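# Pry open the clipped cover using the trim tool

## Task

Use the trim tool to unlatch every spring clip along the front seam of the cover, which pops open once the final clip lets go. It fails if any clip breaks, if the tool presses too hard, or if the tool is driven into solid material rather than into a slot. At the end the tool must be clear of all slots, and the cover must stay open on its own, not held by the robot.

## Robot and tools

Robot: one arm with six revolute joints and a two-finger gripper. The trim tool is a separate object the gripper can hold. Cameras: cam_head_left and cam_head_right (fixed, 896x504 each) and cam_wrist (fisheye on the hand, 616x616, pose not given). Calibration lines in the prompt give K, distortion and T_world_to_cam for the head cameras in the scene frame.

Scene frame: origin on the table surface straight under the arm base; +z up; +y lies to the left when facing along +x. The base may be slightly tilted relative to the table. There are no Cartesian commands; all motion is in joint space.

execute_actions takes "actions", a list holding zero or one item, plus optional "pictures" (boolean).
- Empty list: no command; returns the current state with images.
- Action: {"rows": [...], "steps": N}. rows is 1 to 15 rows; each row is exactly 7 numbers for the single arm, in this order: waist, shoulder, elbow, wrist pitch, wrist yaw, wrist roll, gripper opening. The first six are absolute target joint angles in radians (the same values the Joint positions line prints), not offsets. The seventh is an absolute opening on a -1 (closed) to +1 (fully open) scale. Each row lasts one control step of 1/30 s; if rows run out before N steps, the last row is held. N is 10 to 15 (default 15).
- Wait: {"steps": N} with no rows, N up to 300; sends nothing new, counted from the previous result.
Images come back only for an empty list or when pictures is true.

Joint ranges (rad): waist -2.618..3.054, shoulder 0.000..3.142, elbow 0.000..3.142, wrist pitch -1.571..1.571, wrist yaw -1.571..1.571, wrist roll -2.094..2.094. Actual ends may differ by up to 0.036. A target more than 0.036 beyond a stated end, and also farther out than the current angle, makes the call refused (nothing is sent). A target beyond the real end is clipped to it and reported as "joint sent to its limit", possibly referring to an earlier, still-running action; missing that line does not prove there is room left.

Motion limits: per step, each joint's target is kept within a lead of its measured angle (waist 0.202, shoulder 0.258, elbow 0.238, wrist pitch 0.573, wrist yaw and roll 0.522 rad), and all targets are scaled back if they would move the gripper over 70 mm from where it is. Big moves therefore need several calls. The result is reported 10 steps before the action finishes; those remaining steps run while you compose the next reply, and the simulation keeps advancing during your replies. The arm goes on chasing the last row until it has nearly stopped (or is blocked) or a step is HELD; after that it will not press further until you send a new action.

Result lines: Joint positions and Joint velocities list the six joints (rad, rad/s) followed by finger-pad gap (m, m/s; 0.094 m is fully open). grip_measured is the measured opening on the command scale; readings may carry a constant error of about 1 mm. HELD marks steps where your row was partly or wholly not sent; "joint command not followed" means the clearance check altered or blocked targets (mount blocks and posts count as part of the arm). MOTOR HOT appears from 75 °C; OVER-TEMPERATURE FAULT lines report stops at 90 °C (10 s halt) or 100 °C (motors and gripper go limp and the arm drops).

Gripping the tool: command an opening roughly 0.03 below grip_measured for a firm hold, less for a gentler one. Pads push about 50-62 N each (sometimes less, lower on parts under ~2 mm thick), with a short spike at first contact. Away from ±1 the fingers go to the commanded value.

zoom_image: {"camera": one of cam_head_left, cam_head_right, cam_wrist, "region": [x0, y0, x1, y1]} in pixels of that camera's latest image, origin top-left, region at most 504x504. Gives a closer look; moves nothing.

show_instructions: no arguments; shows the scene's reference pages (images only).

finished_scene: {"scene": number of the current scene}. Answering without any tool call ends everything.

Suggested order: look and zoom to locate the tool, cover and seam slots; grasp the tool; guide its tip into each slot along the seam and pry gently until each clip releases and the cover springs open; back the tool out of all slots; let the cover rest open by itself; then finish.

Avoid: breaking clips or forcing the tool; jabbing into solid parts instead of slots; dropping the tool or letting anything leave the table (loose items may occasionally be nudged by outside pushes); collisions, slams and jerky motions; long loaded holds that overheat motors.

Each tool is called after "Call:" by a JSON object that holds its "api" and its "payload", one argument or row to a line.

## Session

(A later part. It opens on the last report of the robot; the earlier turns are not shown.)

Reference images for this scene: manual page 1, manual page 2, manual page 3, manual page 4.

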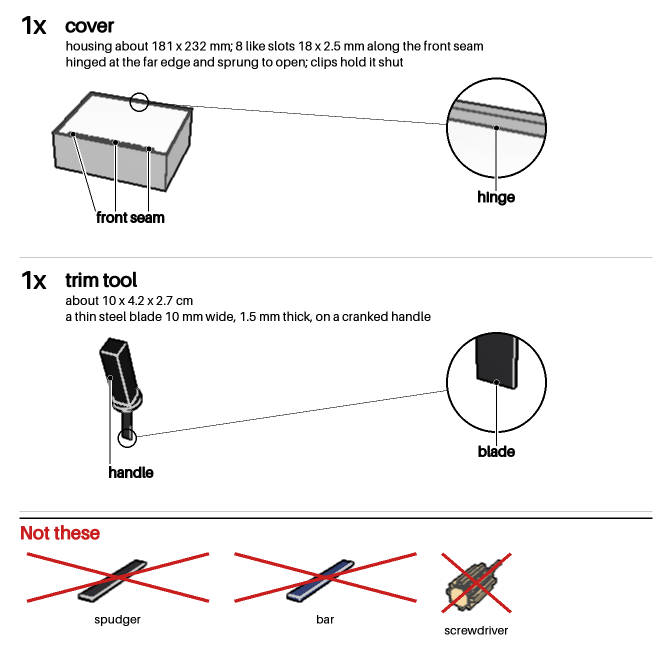

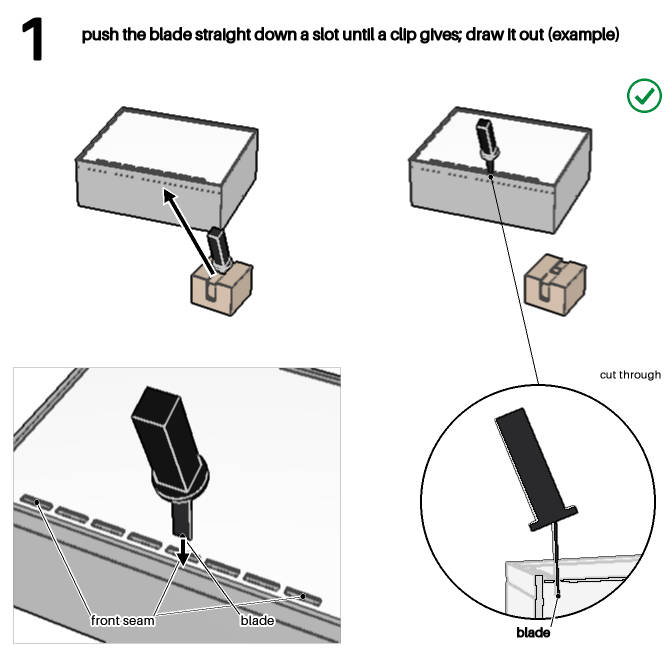

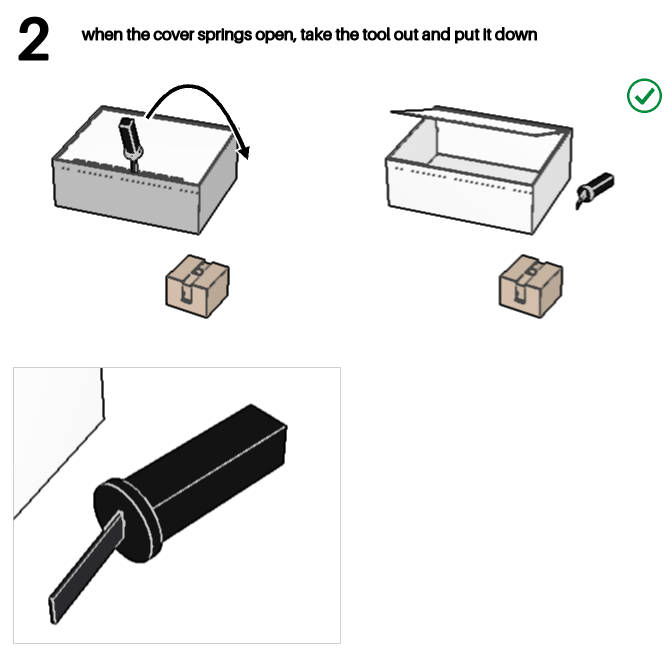

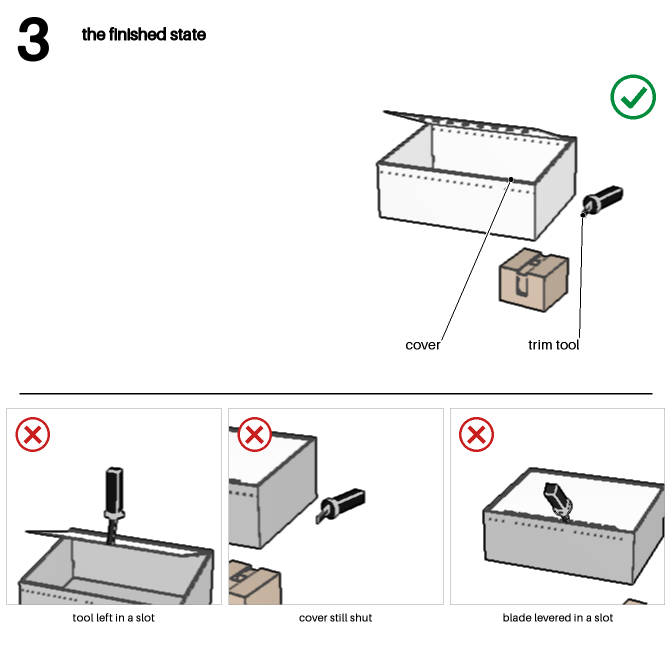

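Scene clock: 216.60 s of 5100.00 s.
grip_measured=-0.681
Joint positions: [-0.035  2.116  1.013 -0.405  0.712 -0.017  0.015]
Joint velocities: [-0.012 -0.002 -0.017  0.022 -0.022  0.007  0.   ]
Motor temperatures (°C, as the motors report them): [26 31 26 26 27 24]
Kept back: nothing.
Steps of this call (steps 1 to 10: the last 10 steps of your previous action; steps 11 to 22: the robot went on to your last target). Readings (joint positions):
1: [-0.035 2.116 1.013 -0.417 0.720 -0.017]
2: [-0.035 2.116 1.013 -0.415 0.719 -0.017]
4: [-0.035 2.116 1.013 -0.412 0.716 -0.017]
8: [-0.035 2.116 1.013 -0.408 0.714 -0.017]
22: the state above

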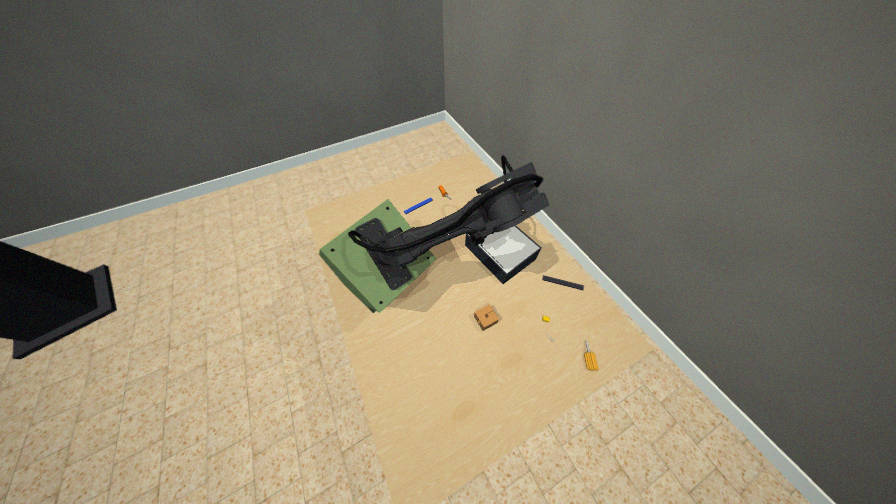

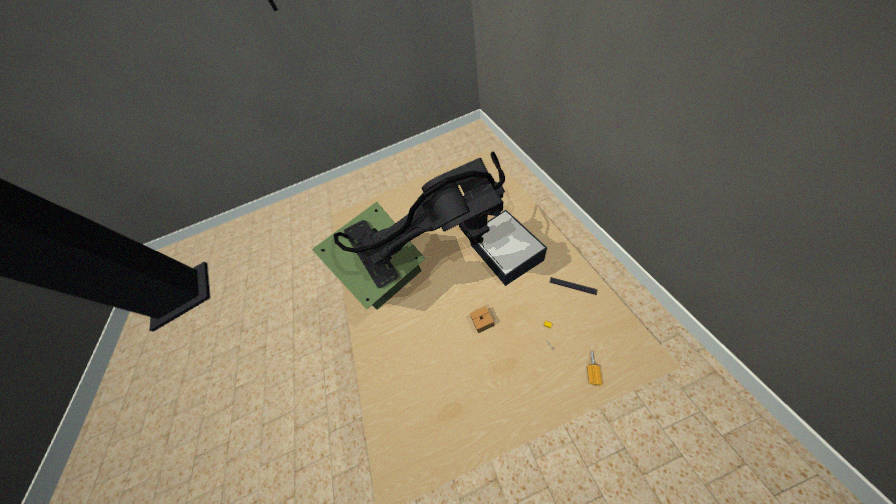

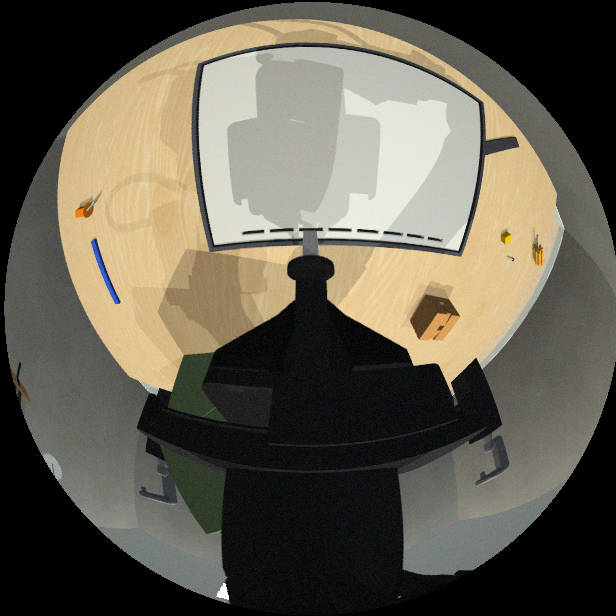

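Call:
{"api": "execute_actions", "payload": {
  "actions": [
    {"rows":[[-0.043,2.118,1.015,-0.387,0.699,-0.027,-0.715],[-0.043,2.118,1.015,-0.386,0.698,-0.028,-0.715],[-0.040,2.118,1.015,-0.385,0.696,-0.029,-0.715],[-0.041,2.118,1.015,-0.384,0.695,-0.030,-0.715],[-0.042,2.118,1.015,-0.383,0.693,-0.031,-0.715],[-0.043,2.118,1.015,-0.382,0.692,-0.032,-0.715],[-0.044,2.118,1.015,-0.381,0.690,-0.033,-0.715],[-0.045,2.118,1.015,-0.380,0.689,-0.034,-0.715],[-0.046,2.118,1.015,-0.379,0.687,-0.035,-0.715],[-0.047,2.118,1.015,-0.378,0.686,-0.036,-0.715]],"steps":12}
  ]
}}

Call:
{"api": "execute_actions", "payload": {
  "actions": [
    {"steps":22}
  ],
  "pictures": true
}}

Call:
{"api": "zoom_image", "payload": {
  "camera": "cam_wrist",
  "region": [241, 184, 381, 274]
}}

Scene clock: 217.40 s of 5100.00 s.
grip_measured=-0.681
Joint positions: [-0.036  2.116  1.013 -0.405  0.711 -0.018  0.015]
Joint velocities: [-0.042  0.012 -0.007 -0.066 -0.066 -0.007 -0.   ]
Motor temperatures (°C, as the motors report them): [26 31 26 26 27 24]
Steps of this call (steps 1 to 15: the robot went on to your last target; steps 16 to 22: nothing new was sent; steps 23 to 24: the first 2 steps of this action). Readings (joint positions):
23: [-0.035 2.116 1.013 -0.405 0.711 -0.018]
24: the state above

Scene clock: 218.13 s of 5100.00 s.
grip_measured=-0.681
Joint positions: [-0.045  2.116  1.013 -0.396  0.697 -0.027  0.015]
Joint velocities: [-0.002  0.007  0.007 -0.051 -0.022 -0.081 -0.   ]
Motor temperatures (°C, as the motors report them): [26 31 26 26 27 24]
Kept back: nothing.
Steps of this call (steps 1 to 10: the last 10 steps of your previous action; steps 11 to 22: the robot went on to your last target). Readings (joint positions):
1: [-0.037 2.116 1.013 -0.405 0.710 -0.018]
2: [-0.038 2.116 1.013 -0.404 0.709 -0.019]
4: [-0.040 2.116 1.013 -0.403 0.707 -0.020]
8: [-0.043 2.116 1.013 -0.399 0.702 -0.024]
22: the state above

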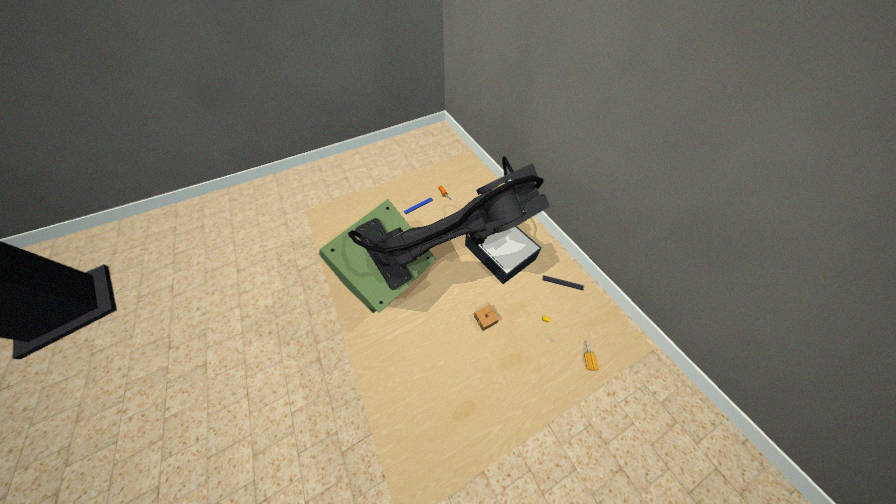

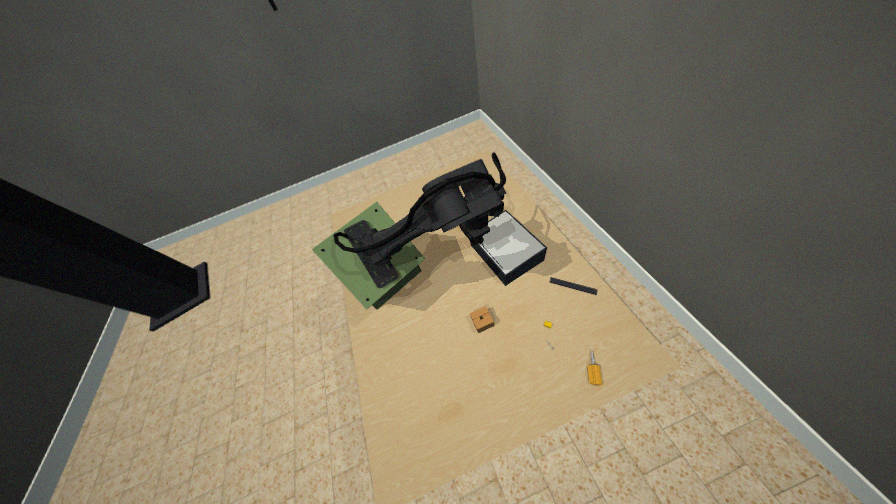

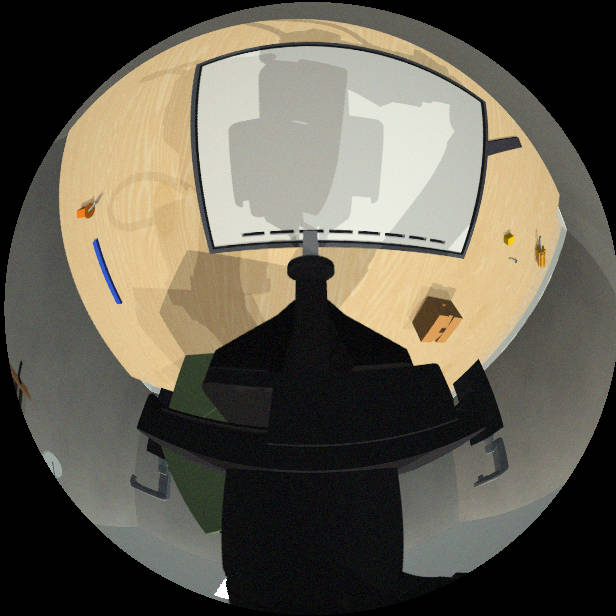

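Region (241, 184, 381, 274) of cam_wrist's 616x616 image, scaled by 3.600, with more detail than that image has; it fills the top 324 rows of this view, and the rest is white.

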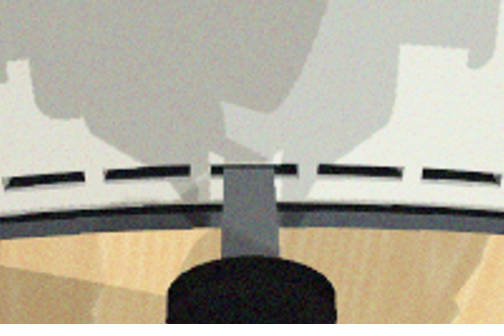

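Call:
{"api": "execute_actions", "payload": {
  "actions": [
    {"rows":[[-0.053,2.118,1.015,-0.378,0.686,-0.037,-0.715],[-0.053,2.118,1.015,-0.377,0.685,-0.038,-0.715],[-0.050,2.118,1.015,-0.376,0.684,-0.039,-0.715],[-0.051,2.118,1.015,-0.375,0.683,-0.040,-0.715],[-0.052,2.118,1.015,-0.375,0.682,-0.041,-0.715],[-0.053,2.118,1.015,-0.374,0.681,-0.042,-0.715],[-0.054,2.118,1.015,-0.373,0.680,-0.043,-0.715],[-0.055,2.118,1.015,-0.372,0.679,-0.044,-0.715],[-0.056,2.118,1.015,-0.371,0.678,-0.045,-0.715],[-0.057,2.118,1.015,-0.370,0.677,-0.046,-0.715]],"steps":12}
  ]
}}

Call:
{"api": "execute_actions", "payload": {
  "actions": [
    {"steps":22}
  ],
  "pictures": true
}}

Call:
{"api": "zoom_image", "payload": {
  "camera": "cam_wrist",
  "region": [241, 184, 381, 274]
}}

Scene clock: 218.80 s of 5100.00 s.
grip_measured=-0.681
Joint positions: [-0.046  2.116  1.013 -0.395  0.696 -0.028  0.015]
Joint velocities: [-0.017  0.017 -0.012  0.037 -0.095 -0.022  0.   ]
Motor temperatures (°C, as the motors report them): [26 31 26 26 27 24]
Steps of this call (steps 1 to 15: the robot went on to your last target; steps 16 to 18: nothing new was sent; steps 19 to 20: the first 2 steps of this action). Readings (joint positions):
19: [-0.046 2.116 1.013 -0.395 0.697 -0.028]
20: the state above

Scene clock: 219.53 s of 5100.00 s.
grip_measured=-0.681
Joint positions: [-0.055  2.116  1.013 -0.387  0.688 -0.037  0.015]
Joint velocities: [-0.007  0.002 -0.012 -0.037  0.022  0.007 -0.001]
Motor temperatures (°C, as the motors report them): [26 31 26 26 27 24]
Kept back: nothing.
Steps of this call (steps 1 to 10: the last 10 steps of your previous action; steps 11 to 15: the robot went on to your last target; steps 16 to 22: nothing new was sent). Readings (joint positions):
1: [-0.047 2.116 1.013 -0.395 0.696 -0.028]
2: [-0.048 2.116 1.013 -0.395 0.696 -0.029]
4: [-0.050 2.116 1.013 -0.393 0.695 -0.030]
8: [-0.052 2.116 1.013 -0.391 0.692 -0.034]
22: the state above
The arm was judged still, so your last target was given up. Only a new action makes it travel on or press farther. Fingers that are still opening or closing keep moving.

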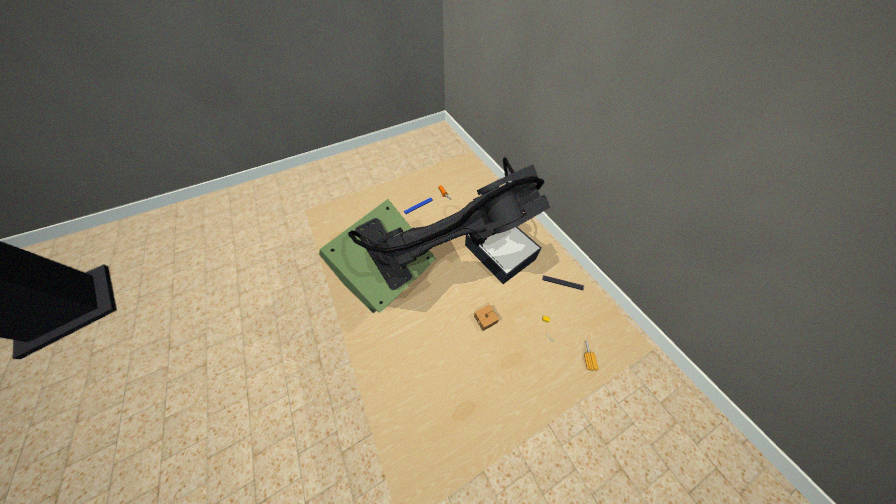

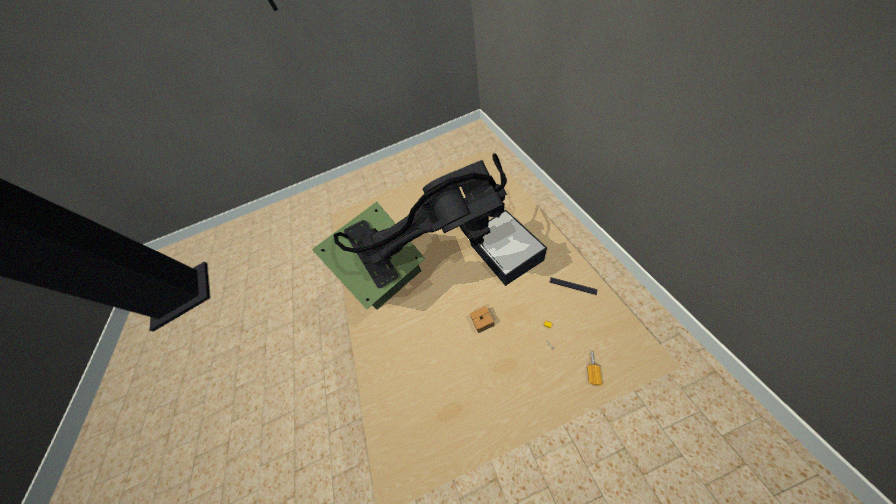

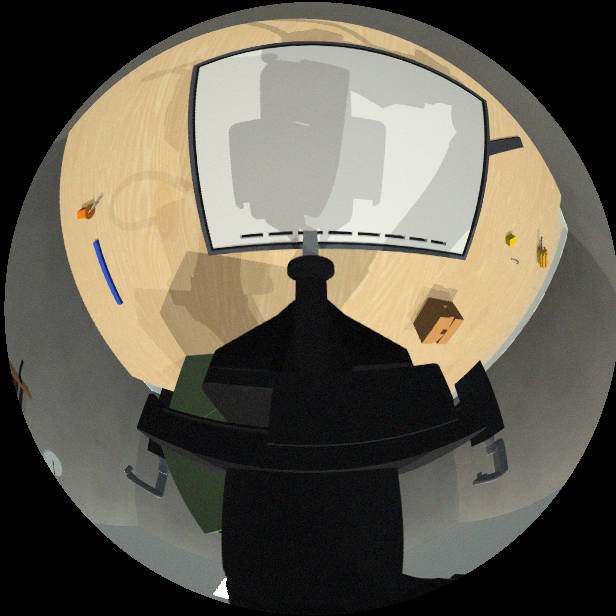

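Region (241, 184, 381, 274) of cam_wrist's 616x616 image, scaled by 3.600, with more detail than that image has; it fills the top 324 rows of this view, and the rest is white.

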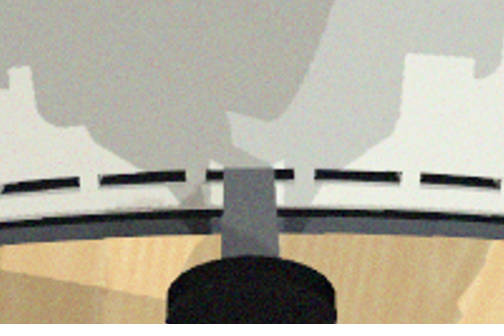

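Call:
{"api": "zoom_image", "payload": {
  "camera": "cam_wrist",
  "region": [281, 216, 341, 256]
}}

Region (281, 216, 341, 256) of cam_wrist's 616x616 image, scaled by 8.400, with more detail than that image has.

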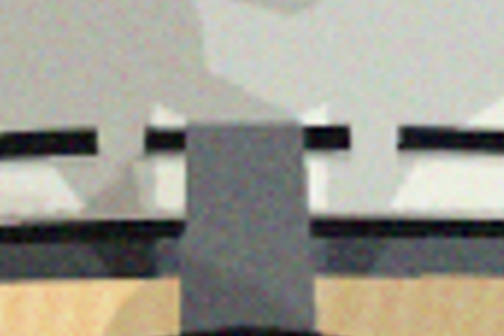

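Call:
{"api": "execute_actions", "payload": {
  "actions": [
    {"rows":[[-0.063,2.118,1.015,-0.372,0.677,-0.047,-0.715],[-0.063,2.118,1.015,-0.372,0.676,-0.048,-0.715],[-0.060,2.118,1.015,-0.372,0.675,-0.049,-0.715],[-0.061,2.118,1.015,-0.372,0.674,-0.050,-0.715],[-0.062,2.118,1.015,-0.372,0.673,-0.051,-0.715],[-0.063,2.118,1.015,-0.372,0.672,-0.052,-0.715],[-0.064,2.118,1.015,-0.371,0.671,-0.053,-0.715]],"steps":10}
  ]
}}

Call:
{"api": "execute_actions", "payload": {
  "actions": [
    {"steps":24}
  ],
  "pictures": true
}}

Call:
{"api": "zoom_image", "payload": {
  "camera": "cam_wrist",
  "region": [241, 184, 381, 274]
}}

Scene clock: 222.83 s of 5100.00 s.
grip_measured=-0.681
Joint positions: [-0.055  2.116  1.013 -0.387  0.688 -0.037  0.015]
Joint velocities: [ 0.002  0.002  0.002  0.022 -0.007  0.007 -0.   ]
Motor temperatures (°C, as the motors report them): [26 31 26 26 27 24]
Kept back: the last 10 steps of this action.
Steps of this call (steps 1 to 90: nothing new was sent; then 0.30 s passed at rest). Readings (joint positions):
1: [-0.055 2.116 1.013 -0.387 0.688 -0.037]
2: [-0.055 2.116 1.013 -0.387 0.688 -0.037]
4: [-0.055 2.116 1.013 -0.387 0.688 -0.037]
8: [-0.055 2.116 1.013 -0.387 0.688 -0.037]
90: the state above

Scene clock: 223.63 s of 5100.00 s.
grip_measured=-0.681
Joint positions: [-0.062  2.116  1.013 -0.387  0.682 -0.044  0.015]
Joint velocities: [-0.007  0.007  0.002 -0.11  -0.007 -0.066  0.   ]
Motor temperatures (°C, as the motors report them): [26 31 26 26 27 24]
Kept back: nothing.
Steps of this call (steps 1 to 10: the last 10 steps of your previous action; steps 11 to 15: the robot went on to your last target; steps 16 to 24: nothing new was sent). Readings (joint positions):
1: [-0.055 2.116 1.013 -0.387 0.688 -0.037]
2: [-0.057 2.116 1.013 -0.387 0.688 -0.038]
4: [-0.059 2.116 1.013 -0.387 0.687 -0.039]
8: [-0.061 2.116 1.013 -0.387 0.685 -0.042]
24: the state above
The arm was judged still, so your last target was given up. Only a new action makes it travel on or press farther. Fingers that are still opening or closing keep moving.

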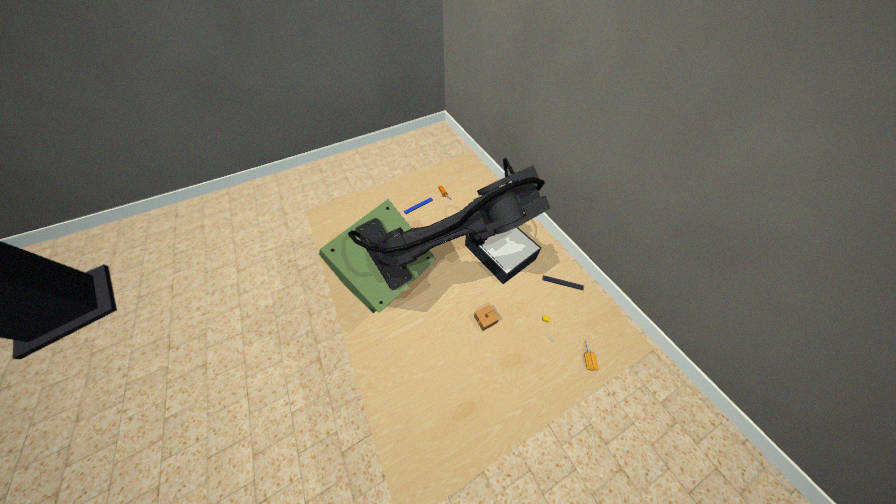

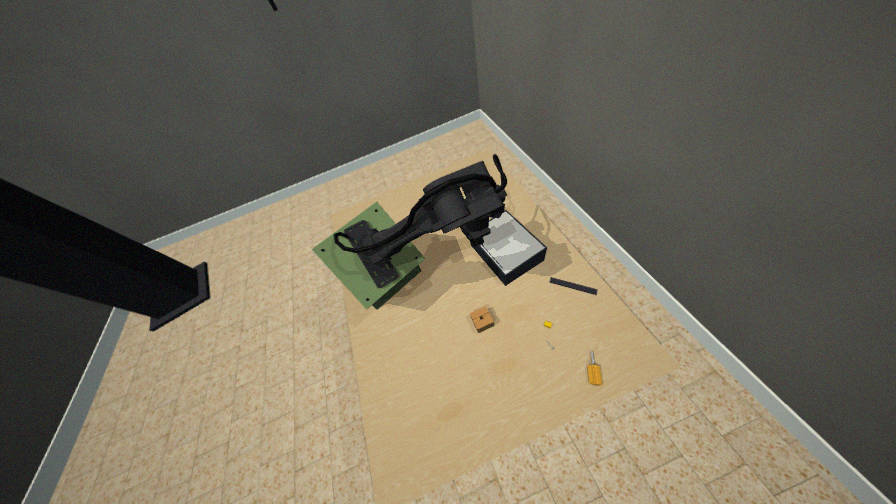

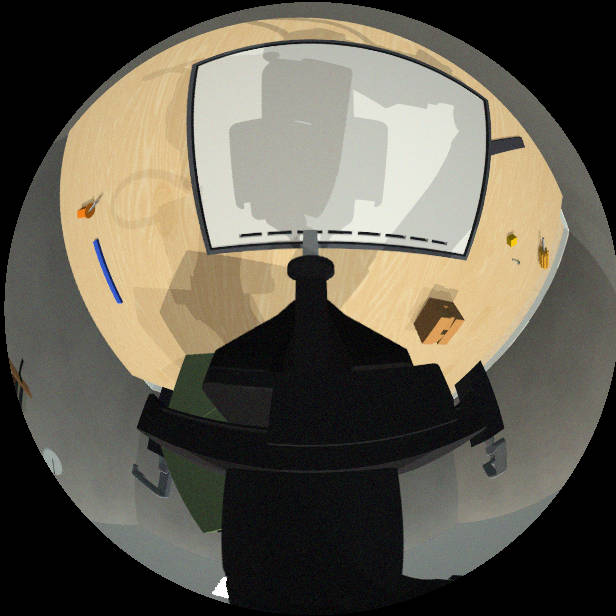

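Region (241, 184, 381, 274) of cam_wrist's 616x616 image, scaled by 3.600, with more detail than that image has; it fills the top 324 rows of this view, and the rest is white.

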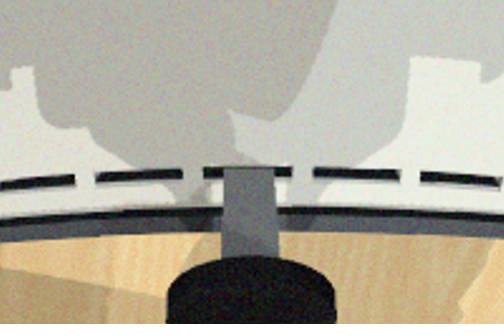

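Call:
{"api": "execute_actions", "payload": {
  "actions": [
    {"rows":[[-0.070,2.118,1.015,-0.368,0.670,-0.054,-0.715],[-0.070,2.118,1.015,-0.367,0.669,-0.055,-0.715],[-0.067,2.118,1.015,-0.366,0.667,-0.056,-0.715],[-0.068,2.118,1.015,-0.365,0.666,-0.057,-0.715],[-0.069,2.118,1.015,-0.364,0.664,-0.058,-0.715],[-0.070,2.118,1.015,-0.363,0.663,-0.059,-0.715],[-0.071,2.118,1.015,-0.362,0.661,-0.060,-0.715],[-0.072,2.118,1.015,-0.361,0.660,-0.061,-0.715],[-0.073,2.118,1.015,-0.360,0.658,-0.062,-0.715],[-0.074,2.118,1.015,-0.359,0.657,-0.063,-0.715]],"steps":12}
  ]
}}

Call:
{"api": "execute_actions", "payload": {
  "actions": [
    {"steps":22}
  ],
  "pictures": true
}}

Call:
{"api": "zoom_image", "payload": {
  "camera": "cam_wrist",
  "region": [241, 184, 381, 274]
}}

Scene clock: 224.33 s of 5100.00 s.
grip_measured=-0.681
Joint positions: [-0.063  2.116  1.013 -0.387  0.682 -0.045  0.015]
Joint velocities: [-0.046 -0.022 -0.012  0.037  0.037 -0.022 -0.   ]
Motor temperatures (°C, as the motors report them): [26 31 26 26 27 24]
Steps of this call (steps 1 to 19: nothing new was sent; steps 20 to 21: the first 2 steps of this action). Readings (joint positions):
20: [-0.062 2.116 1.013 -0.387 0.682 -0.044]
21: the state above

Scene clock: 225.07 s of 5100.00 s.
grip_measured=-0.681
Joint positions: [-0.072  2.116  1.013 -0.378  0.669 -0.054  0.015]
Joint velocities: [ 0.007  0.007  0.002 -0.081 -0.037 -0.081 -0.001]
Motor temperatures (°C, as the motors report them): [26 31 26 26 27 24]
Kept back: nothing.
Steps of this call (steps 1 to 10: the last 10 steps of your previous action; steps 11 to 22: the robot went on to your last target). Readings (joint positions):
1: [-0.065 2.116 1.013 -0.386 0.681 -0.045]
2: [-0.065 2.116 1.013 -0.385 0.680 -0.046]
4: [-0.067 2.116 1.013 -0.384 0.679 -0.047]
8: [-0.070 2.116 1.013 -0.381 0.674 -0.050]
22: the state above

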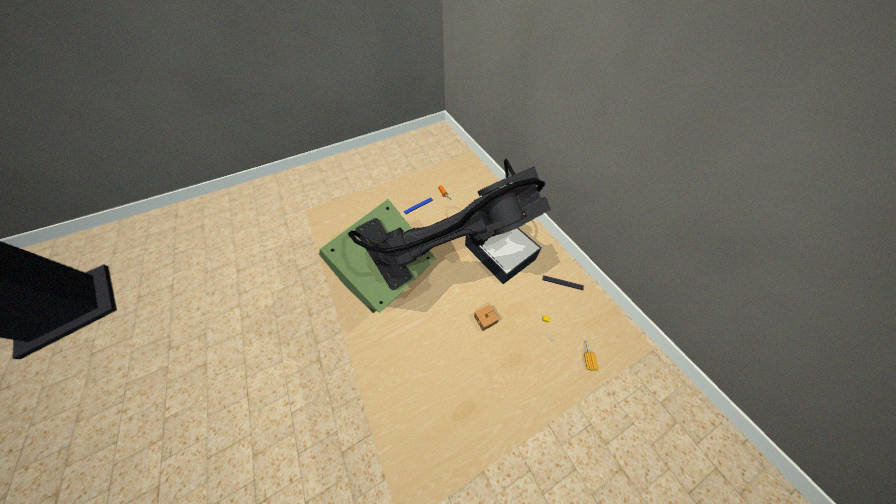

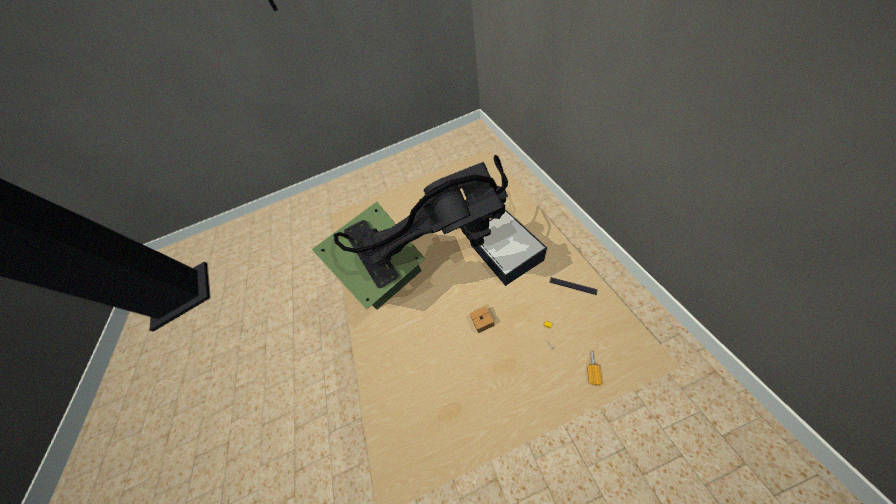

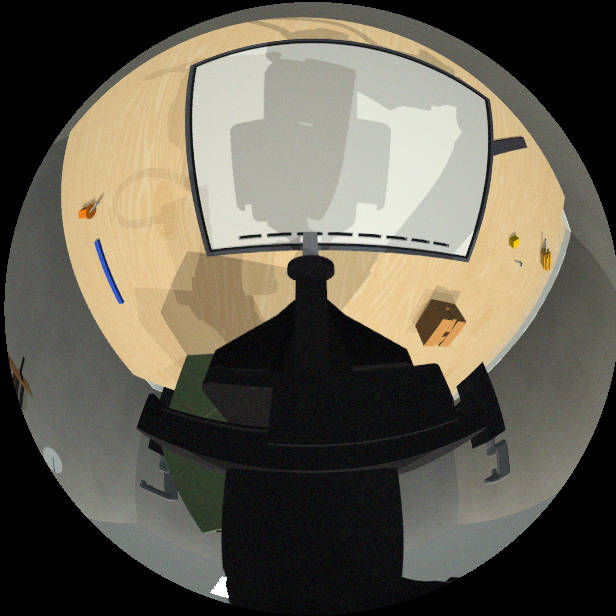

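Region (241, 184, 381, 274) of cam_wrist's 616x616 image, scaled by 3.600, with more detail than that image has; it fills the top 324 rows of this view, and the rest is white.

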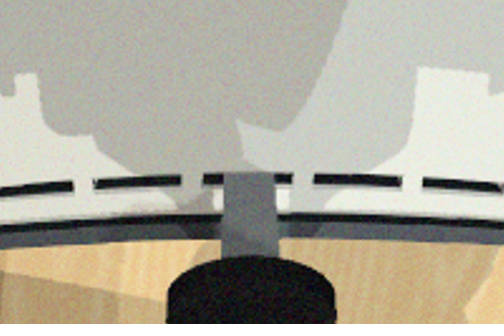

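Edge ≈174, free. Continue.

Call:
{"api": "execute_actions", "payload": {
  "actions": [
    {"rows":[[-0.080,2.118,1.015,-0.359,0.657,-0.064,-0.715],[-0.080,2.118,1.015,-0.358,0.656,-0.065,-0.715],[-0.077,2.118,1.015,-0.357,0.654,-0.066,-0.715],[-0.078,2.118,1.015,-0.356,0.653,-0.067,-0.715],[-0.079,2.118,1.015,-0.355,0.651,-0.068,-0.715],[-0.080,2.118,1.015,-0.354,0.650,-0.069,-0.715],[-0.081,2.118,1.015,-0.353,0.648,-0.070,-0.715],[-0.082,2.118,1.015,-0.352,0.647,-0.071,-0.715],[-0.083,2.118,1.015,-0.351,0.645,-0.072,-0.715],[-0.084,2.118,1.015,-0.350,0.644,-0.073,-0.715],[-0.085,2.118,1.015,-0.349,0.642,-0.074,-0.715],[-0.086,2.118,1.015,-0.348,0.641,-0.075,-0.715]],"steps":13}
  ]
}}

Call:
{"api": "execute_actions", "payload": {
  "actions": [
    {"steps":22}
  ],
  "pictures": true
}}

Call:
{"api": "zoom_image", "payload": {
  "camera": "cam_wrist",
  "region": [241, 184, 381, 274]
}}

Scene clock: 225.80 s of 5100.00 s.
grip_measured=-0.681
Joint positions: [-0.075  2.116  1.013 -0.377  0.668 -0.055  0.015]
Joint velocities: [-0.032 -0.002 -0.007  0.022  0.051 -0.051  0.001]
Motor temperatures (°C, as the motors report them): [26 31 26 26 27 24]
Steps of this call (steps 1 to 15: the robot went on to your last target; steps 16 to 19: nothing new was sent; steps 20 to 22: the first 3 steps of this action). Readings (joint positions):
20: [-0.073 2.116 1.013 -0.378 0.669 -0.054]
21: [-0.074 2.116 1.013 -0.378 0.669 -0.055]
22: the state above

Scene clock: 226.53 s of 5100.00 s.
grip_measured=-0.681
Joint positions: [-0.084  2.116  1.013 -0.369  0.655 -0.066  0.015]
Joint velocities: [-0.007  0.002 -0.002 -0.037  0.095 -0.095 -0.001]
Motor temperatures (°C, as the motors report them): [26 31 26 26 27 24]
Kept back: nothing.
Steps of this call (steps 1 to 10: the last 10 steps of your previous action; steps 11 to 22: the robot went on to your last target). Readings (joint positions):
1: [-0.076 2.116 1.013 -0.376 0.668 -0.056]
2: [-0.076 2.116 1.013 -0.376 0.667 -0.057]
4: [-0.077 2.116 1.013 -0.374 0.665 -0.058]
8: [-0.081 2.116 1.013 -0.372 0.660 -0.062]
22: the state above

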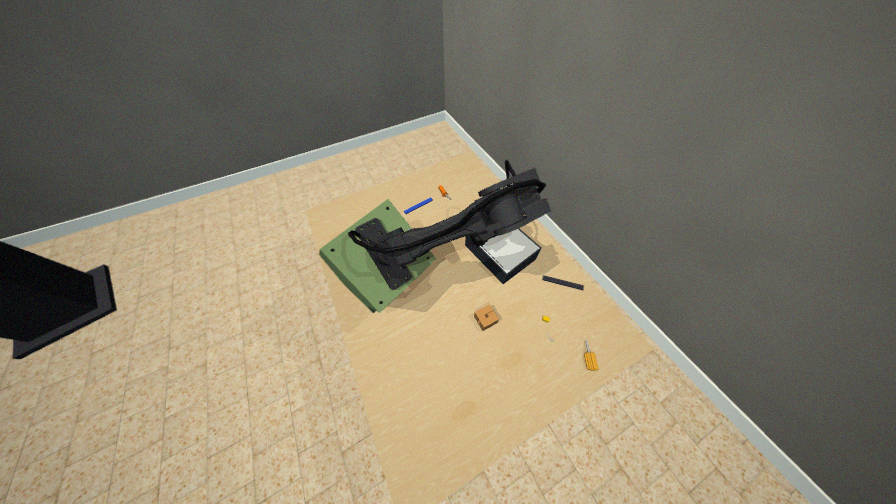

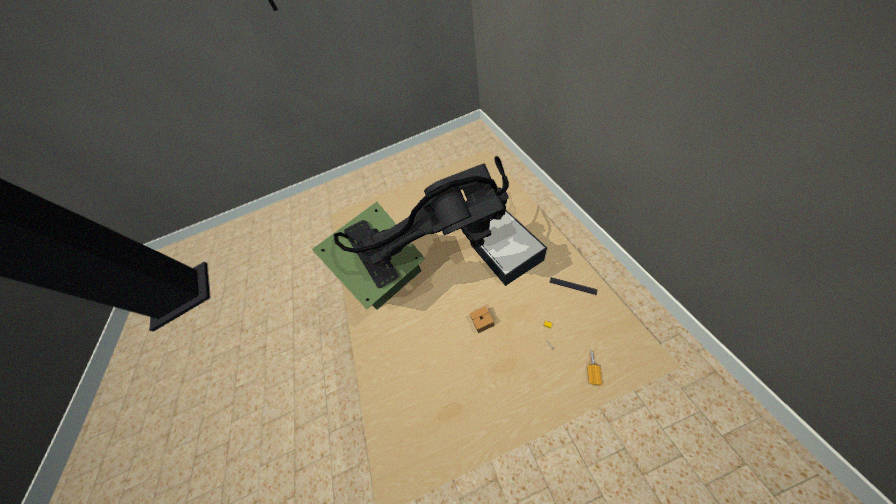

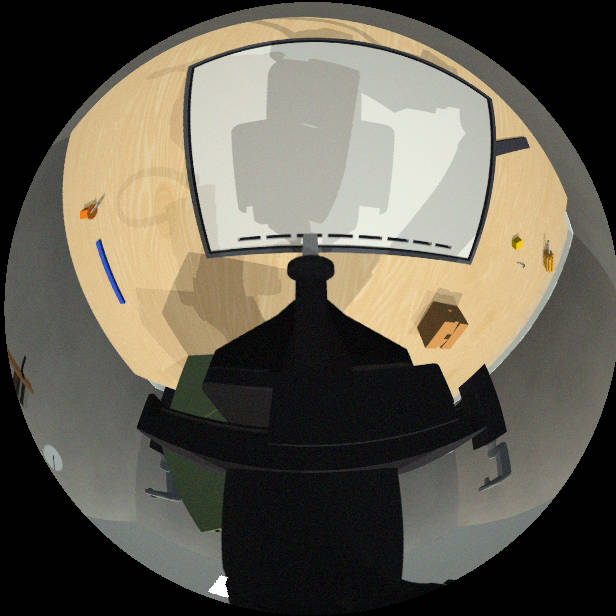

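Region (241, 184, 381, 274) of cam_wrist's 616x616 image, scaled by 3.600, with more detail than that image has; it fills the top 324 rows of this view, and the rest is white.

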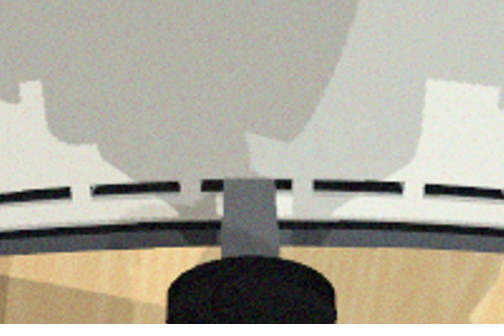

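Call:
{"api": "execute_actions", "payload": {
  "actions": [
    {"rows":[[-0.092,2.118,1.015,-0.350,0.642,-0.076,-0.715],[-0.092,2.118,1.015,-0.349,0.641,-0.077,-0.715],[-0.089,2.118,1.015,-0.348,0.639,-0.078,-0.715],[-0.090,2.118,1.015,-0.347,0.638,-0.079,-0.715],[-0.091,2.118,1.015,-0.346,0.636,-0.080,-0.715],[-0.092,2.118,1.015,-0.345,0.635,-0.081,-0.715],[-0.093,2.118,1.015,-0.344,0.633,-0.082,-0.715],[-0.094,2.118,1.015,-0.343,0.632,-0.083,-0.715],[-0.095,2.118,1.015,-0.342,0.630,-0.084,-0.715],[-0.096,2.118,1.015,-0.341,0.629,-0.085,-0.715],[-0.097,2.118,1.015,-0.340,0.627,-0.086,-0.715],[-0.098,2.118,1.015,-0.339,0.626,-0.087,-0.715]],"steps":13}
  ]
}}

Call:
{"api": "execute_actions", "payload": {
  "actions": [
    {"steps":22}
  ],
  "pictures": true
}}

Call:
{"api": "zoom_image", "payload": {
  "camera": "cam_wrist",
  "region": [241, 184, 381, 274]
}}

Scene clock: 227.57 s of 5100.00 s.
grip_measured=-0.681
Joint positions: [-0.087  2.116  1.013 -0.368  0.653 -0.067  0.015]
Joint velocities: [-0.037 -0.012 -0.012 -0.022 -0.051 -0.007  0.001]
Motor temperatures (°C, as the motors report them): [26 31 26 26 27 24]
Steps of this call (steps 1 to 15: the robot went on to your last target; steps 16 to 28: nothing new was sent; steps 29 to 31: the first 3 steps of this action). Readings (joint positions):
29: [-0.085 2.116 1.013 -0.369 0.654 -0.066]
30: [-0.086 2.116 1.013 -0.368 0.654 -0.066]
31: the state above

Scene clock: 228.30 s of 5100.00 s.
grip_measured=-0.682
Joint positions: [-0.096  2.116  1.013 -0.36   0.639 -0.078  0.015]
Joint velocities: [ 0.007 -0.002 -0.012 -0.022 -0.037  0.037 -0.001]
Motor temperatures (°C, as the motors report them): [26 31 26 26 27 24]
Kept back: nothing.
Steps of this call (steps 1 to 10: the last 10 steps of your previous action; steps 11 to 22: the robot went on to your last target). Readings (joint positions):
1: [-0.088 2.116 1.013 -0.367 0.653 -0.068]
2: [-0.088 2.116 1.013 -0.366 0.652 -0.068]
4: [-0.089 2.116 1.013 -0.365 0.650 -0.070]
8: [-0.093 2.116 1.013 -0.363 0.645 -0.073]
22: the state above

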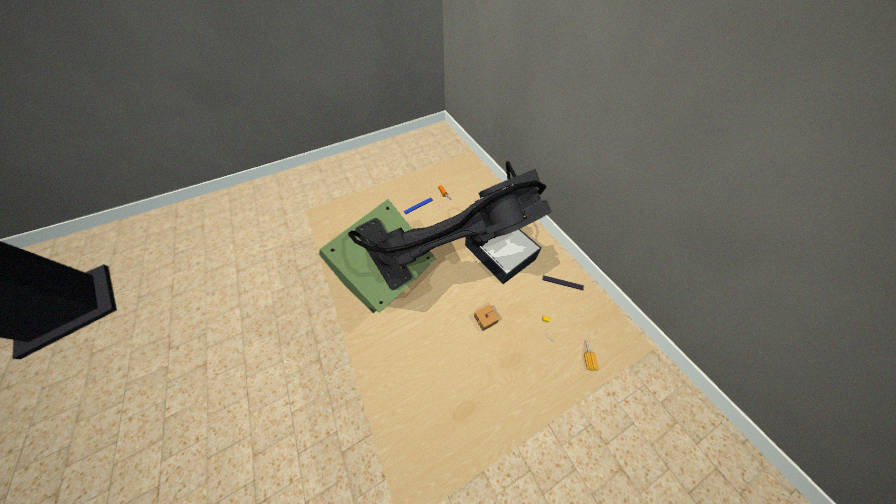

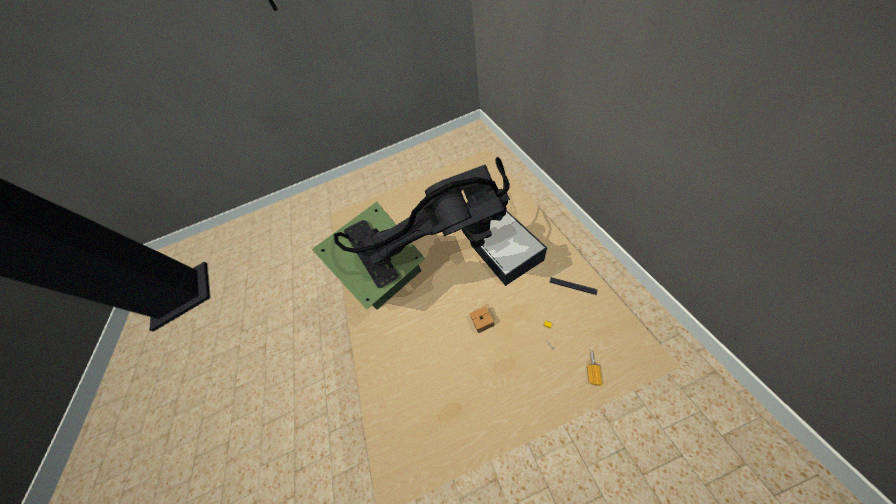

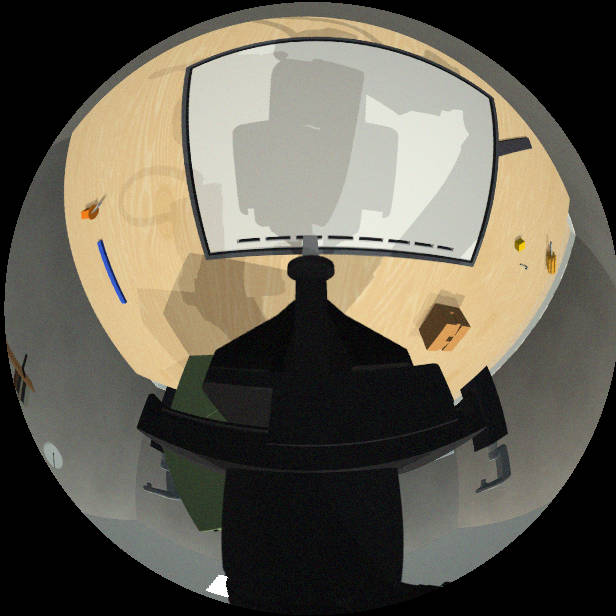

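Region (241, 184, 381, 274) of cam_wrist's 616x616 image, scaled by 3.600, with more detail than that image has; it fills the top 324 rows of this view, and the rest is white.

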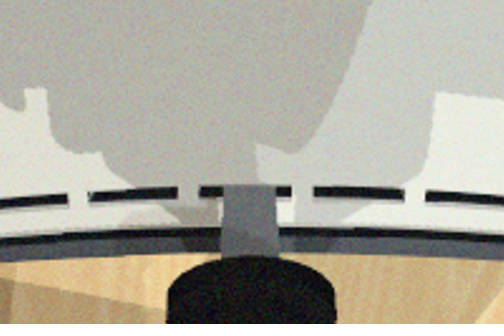

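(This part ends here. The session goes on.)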